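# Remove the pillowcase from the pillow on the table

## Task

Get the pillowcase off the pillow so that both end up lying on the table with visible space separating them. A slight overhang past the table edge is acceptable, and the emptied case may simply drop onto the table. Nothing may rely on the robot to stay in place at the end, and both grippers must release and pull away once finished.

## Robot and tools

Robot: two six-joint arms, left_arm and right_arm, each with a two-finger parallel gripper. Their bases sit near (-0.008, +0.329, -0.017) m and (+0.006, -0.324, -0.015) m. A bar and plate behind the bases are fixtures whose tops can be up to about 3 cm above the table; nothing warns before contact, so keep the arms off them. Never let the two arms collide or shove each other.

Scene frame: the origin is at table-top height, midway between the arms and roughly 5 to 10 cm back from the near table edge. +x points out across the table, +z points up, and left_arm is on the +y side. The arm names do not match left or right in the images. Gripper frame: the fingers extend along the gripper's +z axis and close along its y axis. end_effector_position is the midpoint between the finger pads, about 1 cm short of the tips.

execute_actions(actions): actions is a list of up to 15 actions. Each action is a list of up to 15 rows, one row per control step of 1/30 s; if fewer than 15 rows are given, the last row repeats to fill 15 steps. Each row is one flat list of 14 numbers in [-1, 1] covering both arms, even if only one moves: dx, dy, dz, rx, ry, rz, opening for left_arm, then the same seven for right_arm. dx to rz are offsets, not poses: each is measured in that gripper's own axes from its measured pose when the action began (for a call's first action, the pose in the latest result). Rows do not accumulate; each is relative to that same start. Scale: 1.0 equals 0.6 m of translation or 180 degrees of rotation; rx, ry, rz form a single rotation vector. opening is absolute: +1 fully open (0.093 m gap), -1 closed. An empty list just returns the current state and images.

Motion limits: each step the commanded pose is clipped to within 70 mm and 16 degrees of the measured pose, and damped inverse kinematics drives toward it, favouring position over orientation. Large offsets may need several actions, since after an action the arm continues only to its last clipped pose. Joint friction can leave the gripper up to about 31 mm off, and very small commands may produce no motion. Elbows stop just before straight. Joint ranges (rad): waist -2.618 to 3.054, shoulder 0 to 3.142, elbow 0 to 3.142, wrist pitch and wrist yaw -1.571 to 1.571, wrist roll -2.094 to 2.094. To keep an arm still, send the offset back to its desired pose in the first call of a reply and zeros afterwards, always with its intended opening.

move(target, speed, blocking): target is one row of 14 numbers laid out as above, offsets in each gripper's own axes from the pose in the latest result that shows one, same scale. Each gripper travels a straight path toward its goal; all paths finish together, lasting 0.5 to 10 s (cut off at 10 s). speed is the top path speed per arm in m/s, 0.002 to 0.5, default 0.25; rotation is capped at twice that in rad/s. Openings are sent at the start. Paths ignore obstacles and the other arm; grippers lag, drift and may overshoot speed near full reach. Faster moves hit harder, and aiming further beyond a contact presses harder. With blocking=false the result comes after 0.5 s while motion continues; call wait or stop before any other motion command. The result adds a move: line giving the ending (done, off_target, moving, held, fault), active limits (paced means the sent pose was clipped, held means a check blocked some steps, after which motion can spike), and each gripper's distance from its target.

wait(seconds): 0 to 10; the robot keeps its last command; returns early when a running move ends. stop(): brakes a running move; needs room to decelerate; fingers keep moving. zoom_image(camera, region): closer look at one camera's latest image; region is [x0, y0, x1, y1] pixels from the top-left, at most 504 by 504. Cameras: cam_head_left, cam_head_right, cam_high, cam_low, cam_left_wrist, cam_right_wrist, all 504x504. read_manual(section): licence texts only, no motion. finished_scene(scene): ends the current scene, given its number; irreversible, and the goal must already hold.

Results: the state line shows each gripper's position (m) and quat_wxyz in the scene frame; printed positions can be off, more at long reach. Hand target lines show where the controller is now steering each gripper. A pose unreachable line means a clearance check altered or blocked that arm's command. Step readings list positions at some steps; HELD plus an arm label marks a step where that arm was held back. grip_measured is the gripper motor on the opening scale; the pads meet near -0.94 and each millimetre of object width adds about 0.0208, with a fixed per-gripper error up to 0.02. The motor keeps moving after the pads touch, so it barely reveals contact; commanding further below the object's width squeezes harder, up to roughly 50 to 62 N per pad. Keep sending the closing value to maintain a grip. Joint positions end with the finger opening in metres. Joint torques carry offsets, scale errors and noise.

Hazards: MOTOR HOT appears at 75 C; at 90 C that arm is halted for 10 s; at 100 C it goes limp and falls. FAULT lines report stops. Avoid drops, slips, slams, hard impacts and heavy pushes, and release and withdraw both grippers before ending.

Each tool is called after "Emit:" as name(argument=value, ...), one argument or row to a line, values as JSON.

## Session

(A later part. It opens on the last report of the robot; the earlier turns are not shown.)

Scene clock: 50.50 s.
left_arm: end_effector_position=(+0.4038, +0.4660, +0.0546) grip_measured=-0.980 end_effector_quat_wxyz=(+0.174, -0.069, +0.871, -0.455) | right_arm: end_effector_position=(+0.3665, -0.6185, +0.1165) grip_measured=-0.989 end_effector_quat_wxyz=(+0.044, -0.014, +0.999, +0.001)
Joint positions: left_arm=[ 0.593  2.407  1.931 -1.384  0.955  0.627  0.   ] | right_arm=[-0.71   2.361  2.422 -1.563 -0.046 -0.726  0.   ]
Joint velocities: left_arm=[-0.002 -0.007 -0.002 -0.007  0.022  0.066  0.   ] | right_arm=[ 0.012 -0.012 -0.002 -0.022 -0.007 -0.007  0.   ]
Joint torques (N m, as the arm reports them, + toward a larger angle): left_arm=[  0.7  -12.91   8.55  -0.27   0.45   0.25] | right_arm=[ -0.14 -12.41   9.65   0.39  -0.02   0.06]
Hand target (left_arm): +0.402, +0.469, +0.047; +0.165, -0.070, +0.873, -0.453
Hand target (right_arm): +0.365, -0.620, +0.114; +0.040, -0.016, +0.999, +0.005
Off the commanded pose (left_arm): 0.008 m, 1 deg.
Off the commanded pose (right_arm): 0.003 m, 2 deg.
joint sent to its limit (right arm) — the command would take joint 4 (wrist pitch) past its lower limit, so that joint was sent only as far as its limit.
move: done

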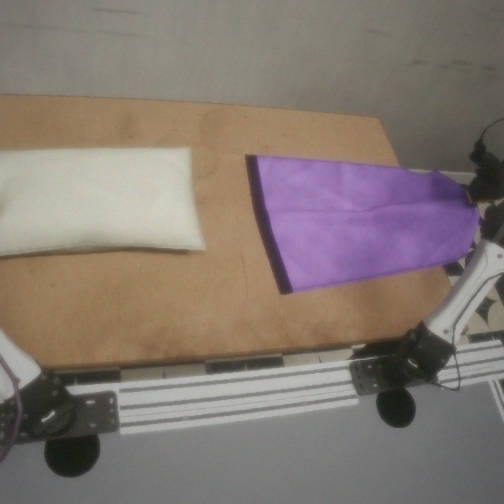

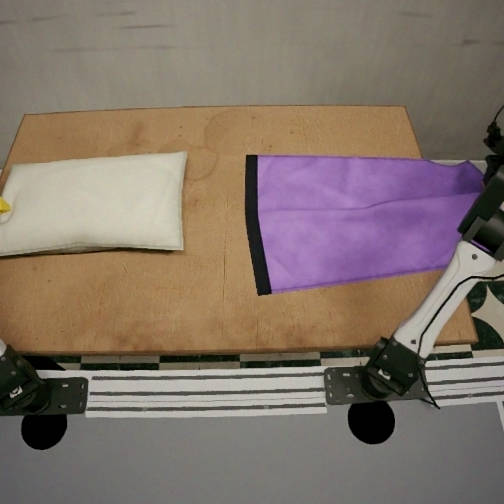

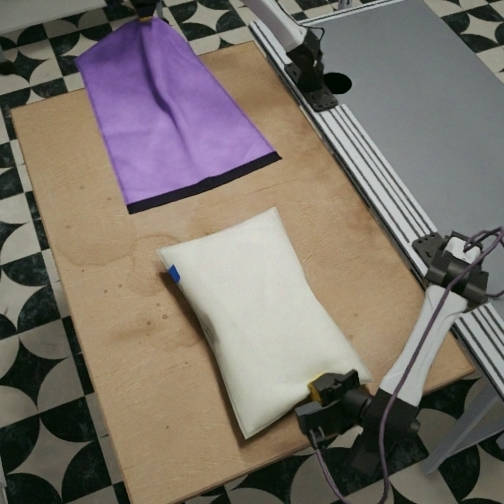

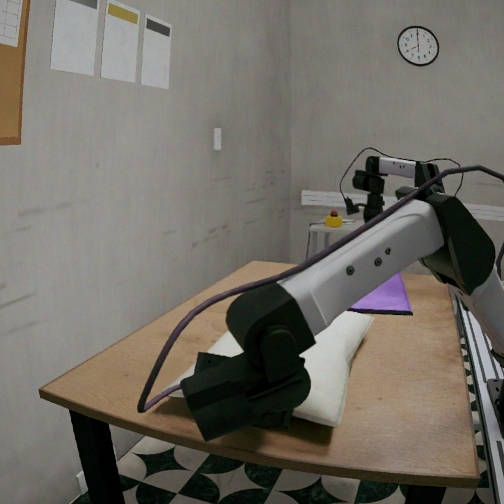

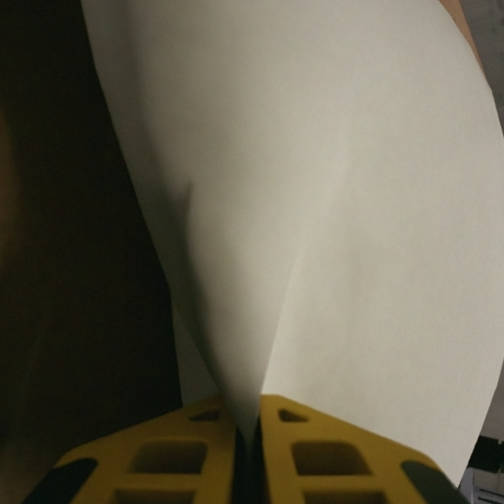

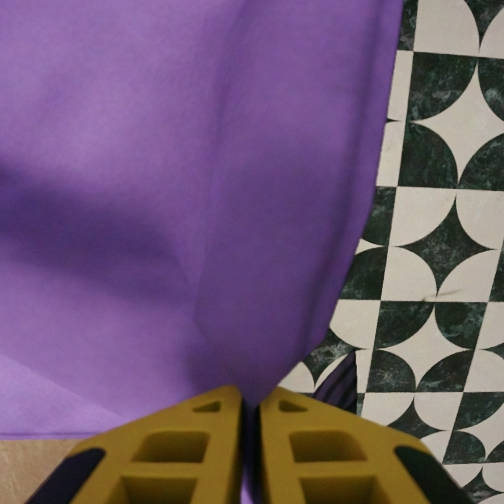

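Emit:
move(
  target=[0,0,0,0,0,0,0.3,-0.03,0.25,-0.13,0,0,0,-1],
  speed=0.15,
)

Emit:
move(
  target=[0,0.03,-0.2,0,0,0,0.3,0,0.27,0.2,0,0,0,-1],
  speed=0.15,
)

Emit:
move(
  target=[0,0,0,0,0,0,0.3,0,0,0,0,0,0,1],
)

Emit:
move(
  target=[0.1,-0.1,-0.12,0,0,0,0.3,0.1,0,-0.22,0,0,0,1],
  speed=0.15,
)

Scene clock: 57.50 s.
left_arm: end_effector_position=(+0.4036, +0.4659, +0.0548) grip_measured=+0.298 end_effector_quat_wxyz=(+0.173, -0.069, +0.871, -0.455) | right_arm: end_effector_position=(+0.3800, -0.4733, +0.1967) grip_measured=-0.989 end_effector_quat_wxyz=(+0.081, -0.015, +0.996, -0.015)
Joint positions: left_arm=[ 0.593  2.407  1.931 -1.386  0.955  0.629  0.059] | right_arm=[-0.394  2.008  2.165 -1.568 -0.023 -0.411  0.   ]
Joint velocities: left_arm=[ 0.002 -0.017 -0.007 -0.037  0.037  0.022 -0.001] | right_arm=[ 0.007  0.007  0.002 -0.022 -0.007  0.051  0.   ]
Joint torques (N m, as the arm reports them, + toward a larger angle): left_arm=[  0.28 -15.04   6.86  -0.13   0.66   0.14] | right_arm=[  0.49 -12.23   5.88   0.62   0.09   0.16]
Hand target (left_arm): +0.404, +0.466, +0.055; +0.174, -0.069, +0.871, -0.455
Hand target (right_arm): +0.373, -0.469, +0.197; +0.071, -0.014, +0.997, -0.013
Off the commanded pose (left_arm): 0.000 m, 0 deg.
Off the commanded pose (right_arm): 0.009 m, 5 deg.
joint sent to its limit (right arm) — the command would take joint 4 (wrist pitch) past its lower limit, so that joint was sent only as far as its limit.
move: off_target (right_arm)

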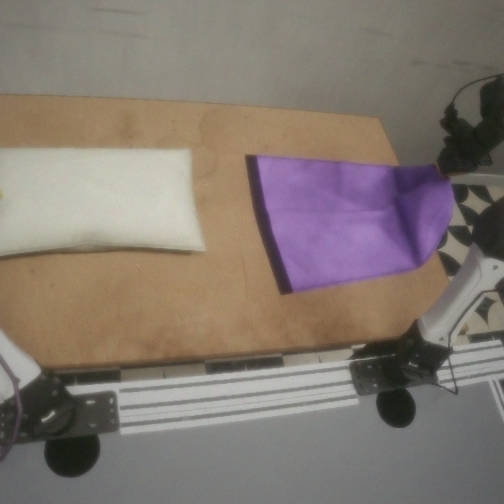

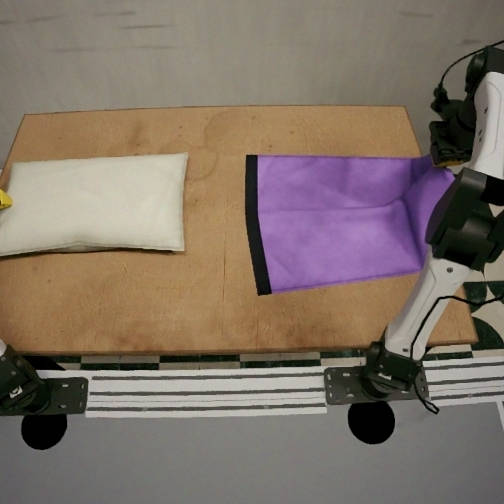

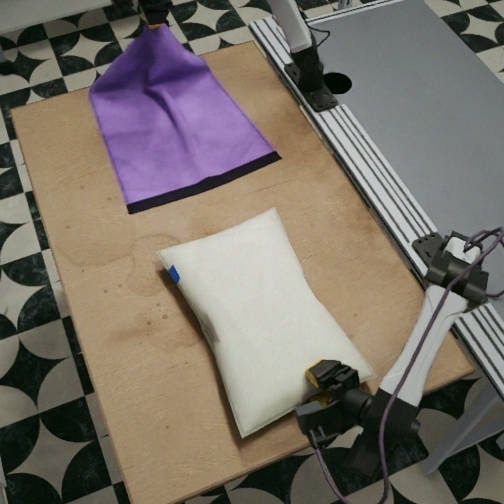

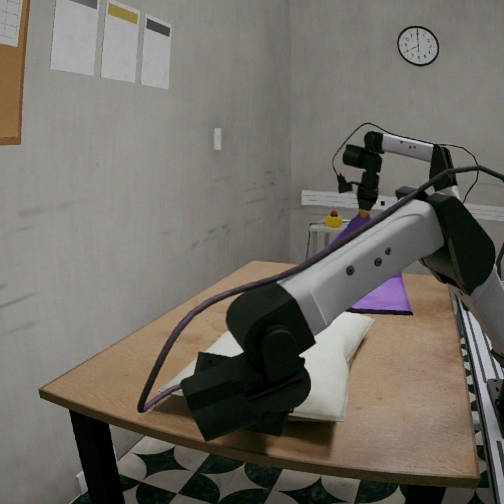

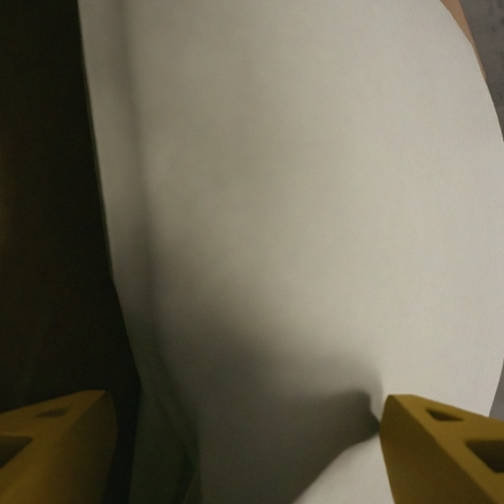

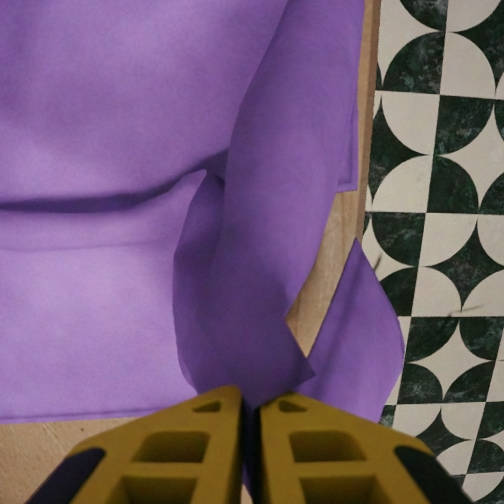

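Scene clock: 59.43 s.
left_arm: end_effector_position=(+0.3614, +0.5690, +0.0972) grip_measured=+0.298 end_effector_quat_wxyz=(+0.241, -0.122, +0.875, -0.401) | right_arm: end_effector_position=(+0.3975, -0.3156, +0.0804) grip_measured=-0.989 end_effector_quat_wxyz=(+0.082, -0.015, +0.996, -0.016)
Joint positions: left_arm=[ 0.83   2.392  2.116 -1.553  0.914  0.727  0.059] | right_arm=[ 0.033  1.895  1.529 -1.048  0.048  0.01   0.   ]
Joint velocities: left_arm=[-0.002  0.002  0.007  0.051 -0.007  0.007 -0.   ] | right_arm=[-0.007  0.002 -0.032 -0.007 -0.022  0.007  0.   ]
Joint torques (N m, as the arm reports them, + toward a larger angle): left_arm=[  0.14 -15.86   8.59  -0.28   0.53   0.21] | right_arm=[  0.61 -10.17   6.5    0.99   0.16   0.17]
Hand target (left_arm): +0.361, +0.569, +0.103; +0.241, -0.117, +0.879, -0.395
Hand target (right_arm): +0.397, -0.314, +0.075; +0.083, -0.015, +0.996, -0.018
Off the commanded pose (left_arm): 0.006 m, 12 deg.
Off the commanded pose (right_arm): 0.008 m, 0 deg.
joint sent to its limit (left arm) — the command would take joint 4 (wrist pitch) past its lower limit, so that joint was sent only as far as its limit.
move: off_target (left_arm)

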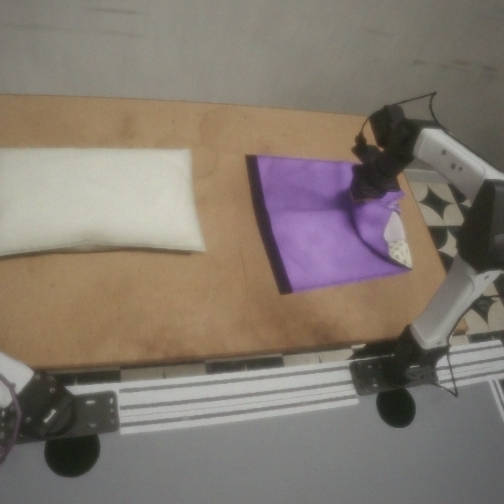

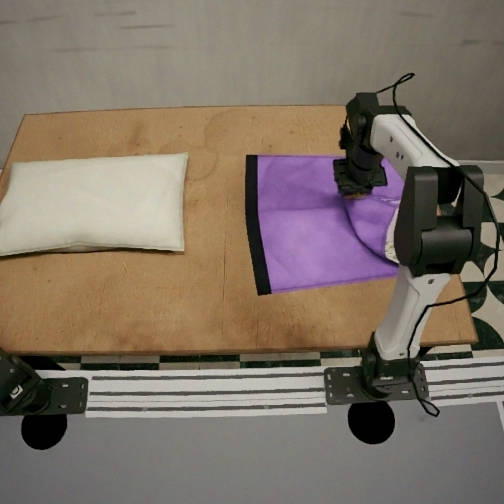

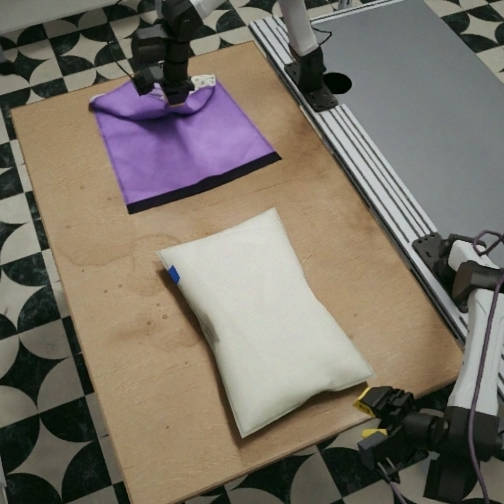

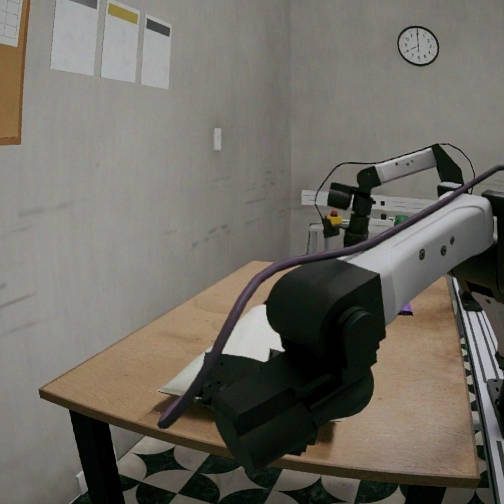

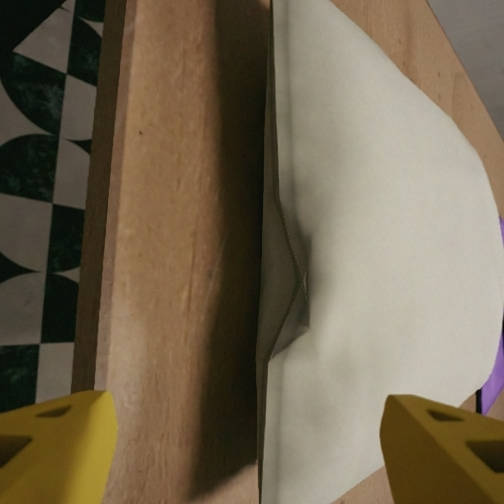

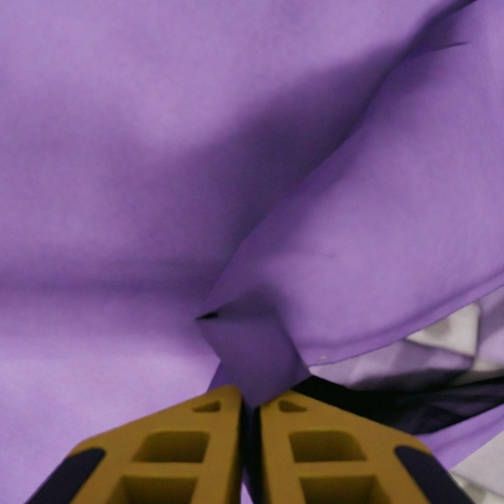

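Scene clock: 59.93 s.
left_arm: end_effector_position=(+0.3614, +0.5690, +0.0972) grip_measured=+0.298 end_effector_quat_wxyz=(+0.241, -0.122, +0.875, -0.401) | right_arm: end_effector_position=(+0.3976, -0.3156, +0.0804) grip_measured=+0.994 end_effector_quat_wxyz=(+0.082, -0.015, +0.996, -0.016)
Joint positions: left_arm=[ 0.83   2.392  2.116 -1.553  0.914  0.727  0.059] | right_arm=[ 0.033  1.895  1.529 -1.048  0.048  0.01   0.093]
Joint velocities: left_arm=[ 0.007  0.002 -0.007 -0.007 -0.007 -0.007 -0.   ] | right_arm=[-0.007 -0.027  0.012 -0.007 -0.066  0.037 -0.001]
Joint torques (N m, as the arm reports them, + toward a larger angle): left_arm=[  0.29 -15.12   7.09  -0.09   0.65   0.15] | right_arm=[  0.14 -10.33   8.24   0.77   0.11   0.11]
Hand target (left_arm): +0.361, +0.569, +0.097; +0.241, -0.122, +0.875, -0.401
Hand target (right_arm): +0.398, -0.316, +0.080; +0.082, -0.015, +0.996, -0.016
Off the commanded pose (left_arm): 0.000 m, 0 deg.
Off the commanded pose (right_arm): 0.000 m, 0 deg.
move: done

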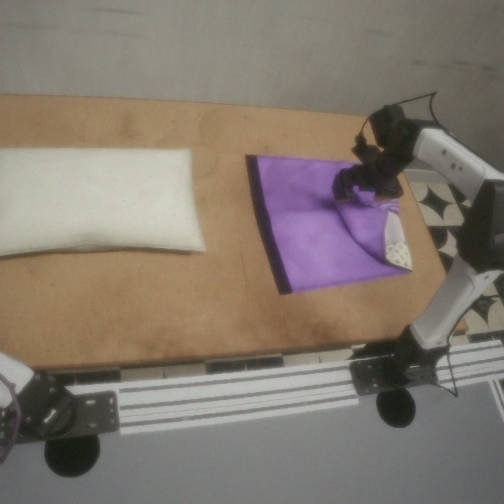

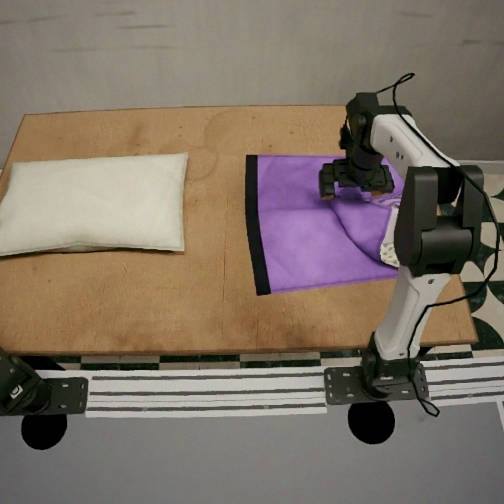

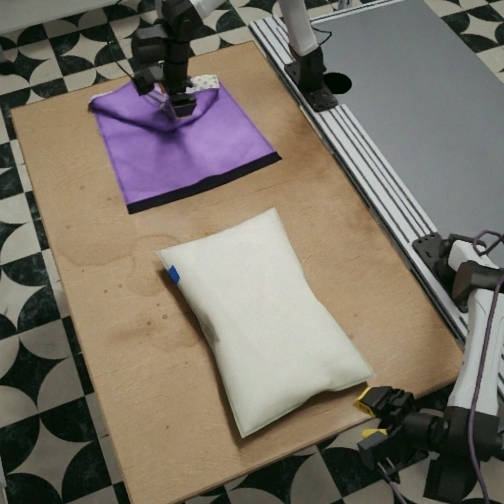

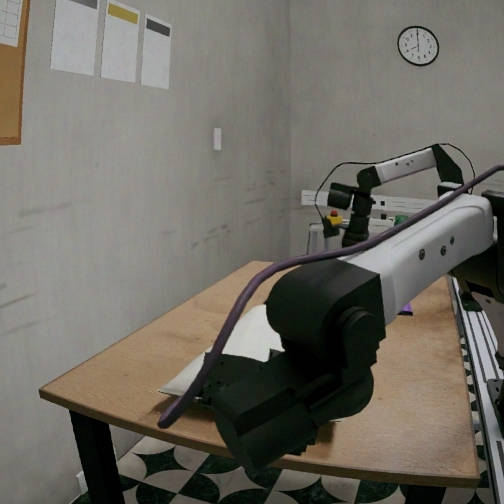

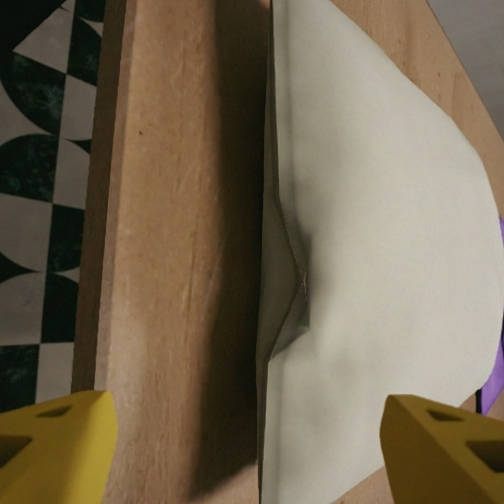

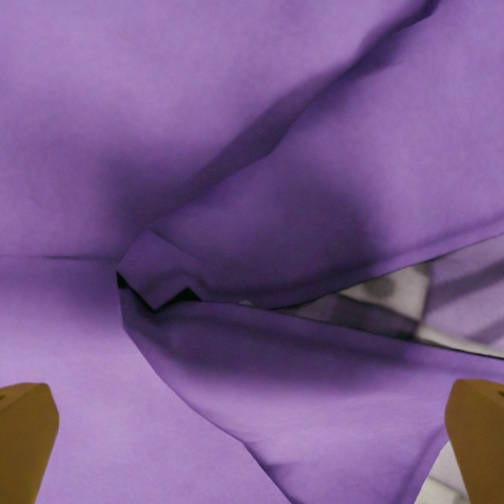

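Scene clock: 61.50 s.
left_arm: end_effector_position=(+0.2787, +0.5569, +0.1680) grip_measured=+0.298 end_effector_quat_wxyz=(+0.288, -0.151, +0.877, -0.353) | right_arm: end_effector_position=(+0.3182, -0.3186, +0.1927) grip_measured=+0.994 end_effector_quat_wxyz=(+0.077, -0.011, +0.997, -0.016)
Joint positions: left_arm=[ 0.977  1.986  1.768 -1.561  0.897  0.787  0.06 ] | right_arm=[ 0.039  1.63   1.664 -1.459  0.048  0.024  0.093]
Joint velocities: left_arm=[ 0.002  0.007  0.017  0.051  0.066  0.007 -0.002] | right_arm=[-0.007 -0.007  0.002  0.022  0.037 -0.022  0.001]
Joint torques (N m, as the arm reports them, + toward a larger angle): left_arm=[  0.45 -12.01   5.13  -0.09   0.53   0.25] | right_arm=[ 0.97 -8.23  9.61  0.57  0.13  0.16]
Hand target (left_arm): +0.274, +0.553, +0.164; +0.279, -0.152, +0.878, -0.358
Hand target (right_arm): +0.315, -0.315, +0.201; +0.083, -0.015, +0.996, -0.016
Off the commanded pose (left_arm): 0.008 m, 8 deg.
Off the commanded pose (right_arm): 0.010 m, 1 deg.
joint sent to its limit (left arm) — the command would take joint 4 (wrist pitch) past its lower limit, so that joint was sent only as far as its limit.
move: off_target (left_arm)

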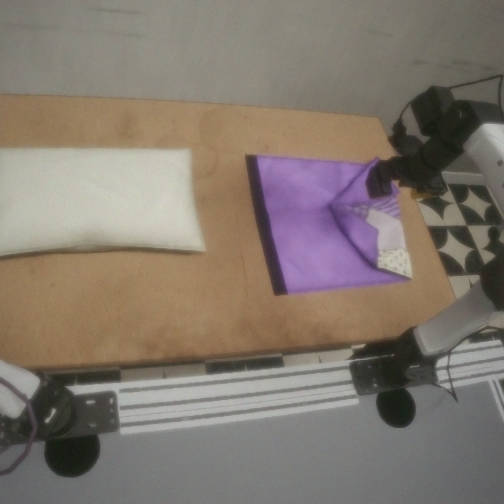

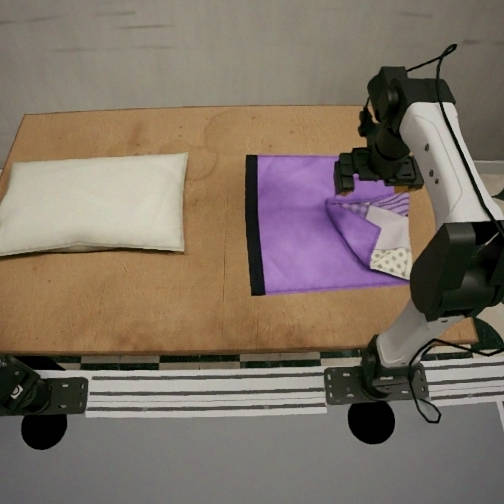

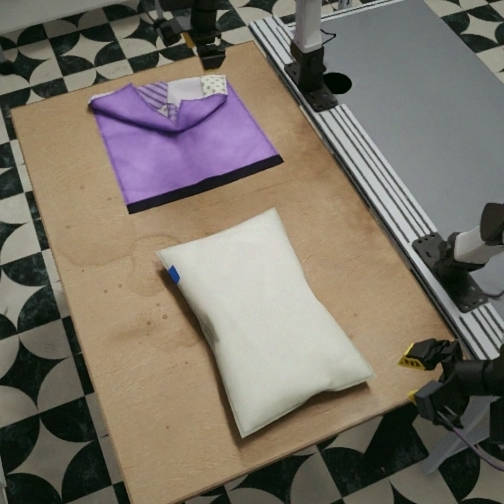

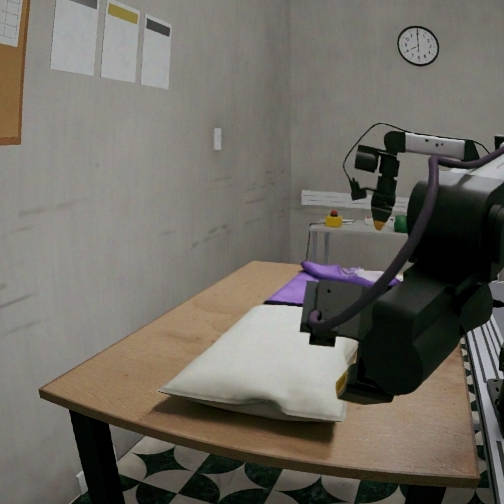

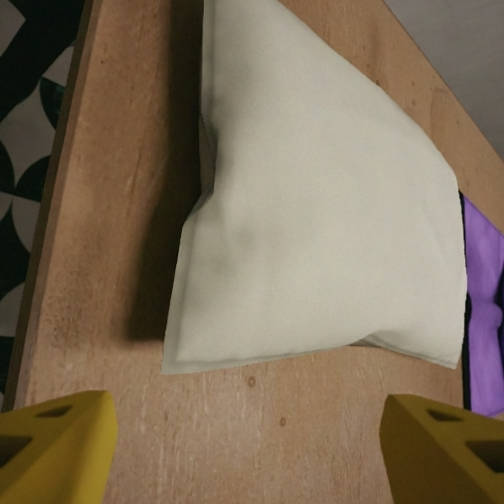

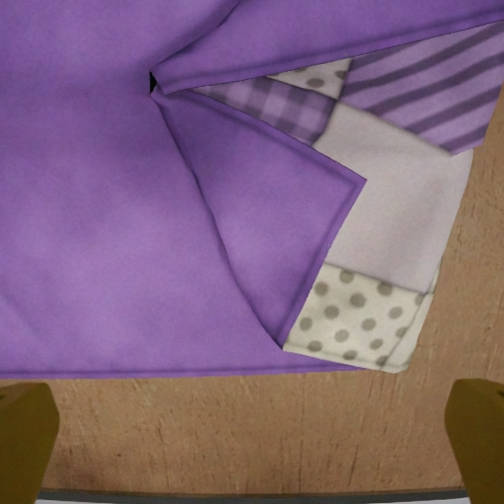

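Emit:
finished_scene(
  scene=2,
)

The scene is finished: the task was done.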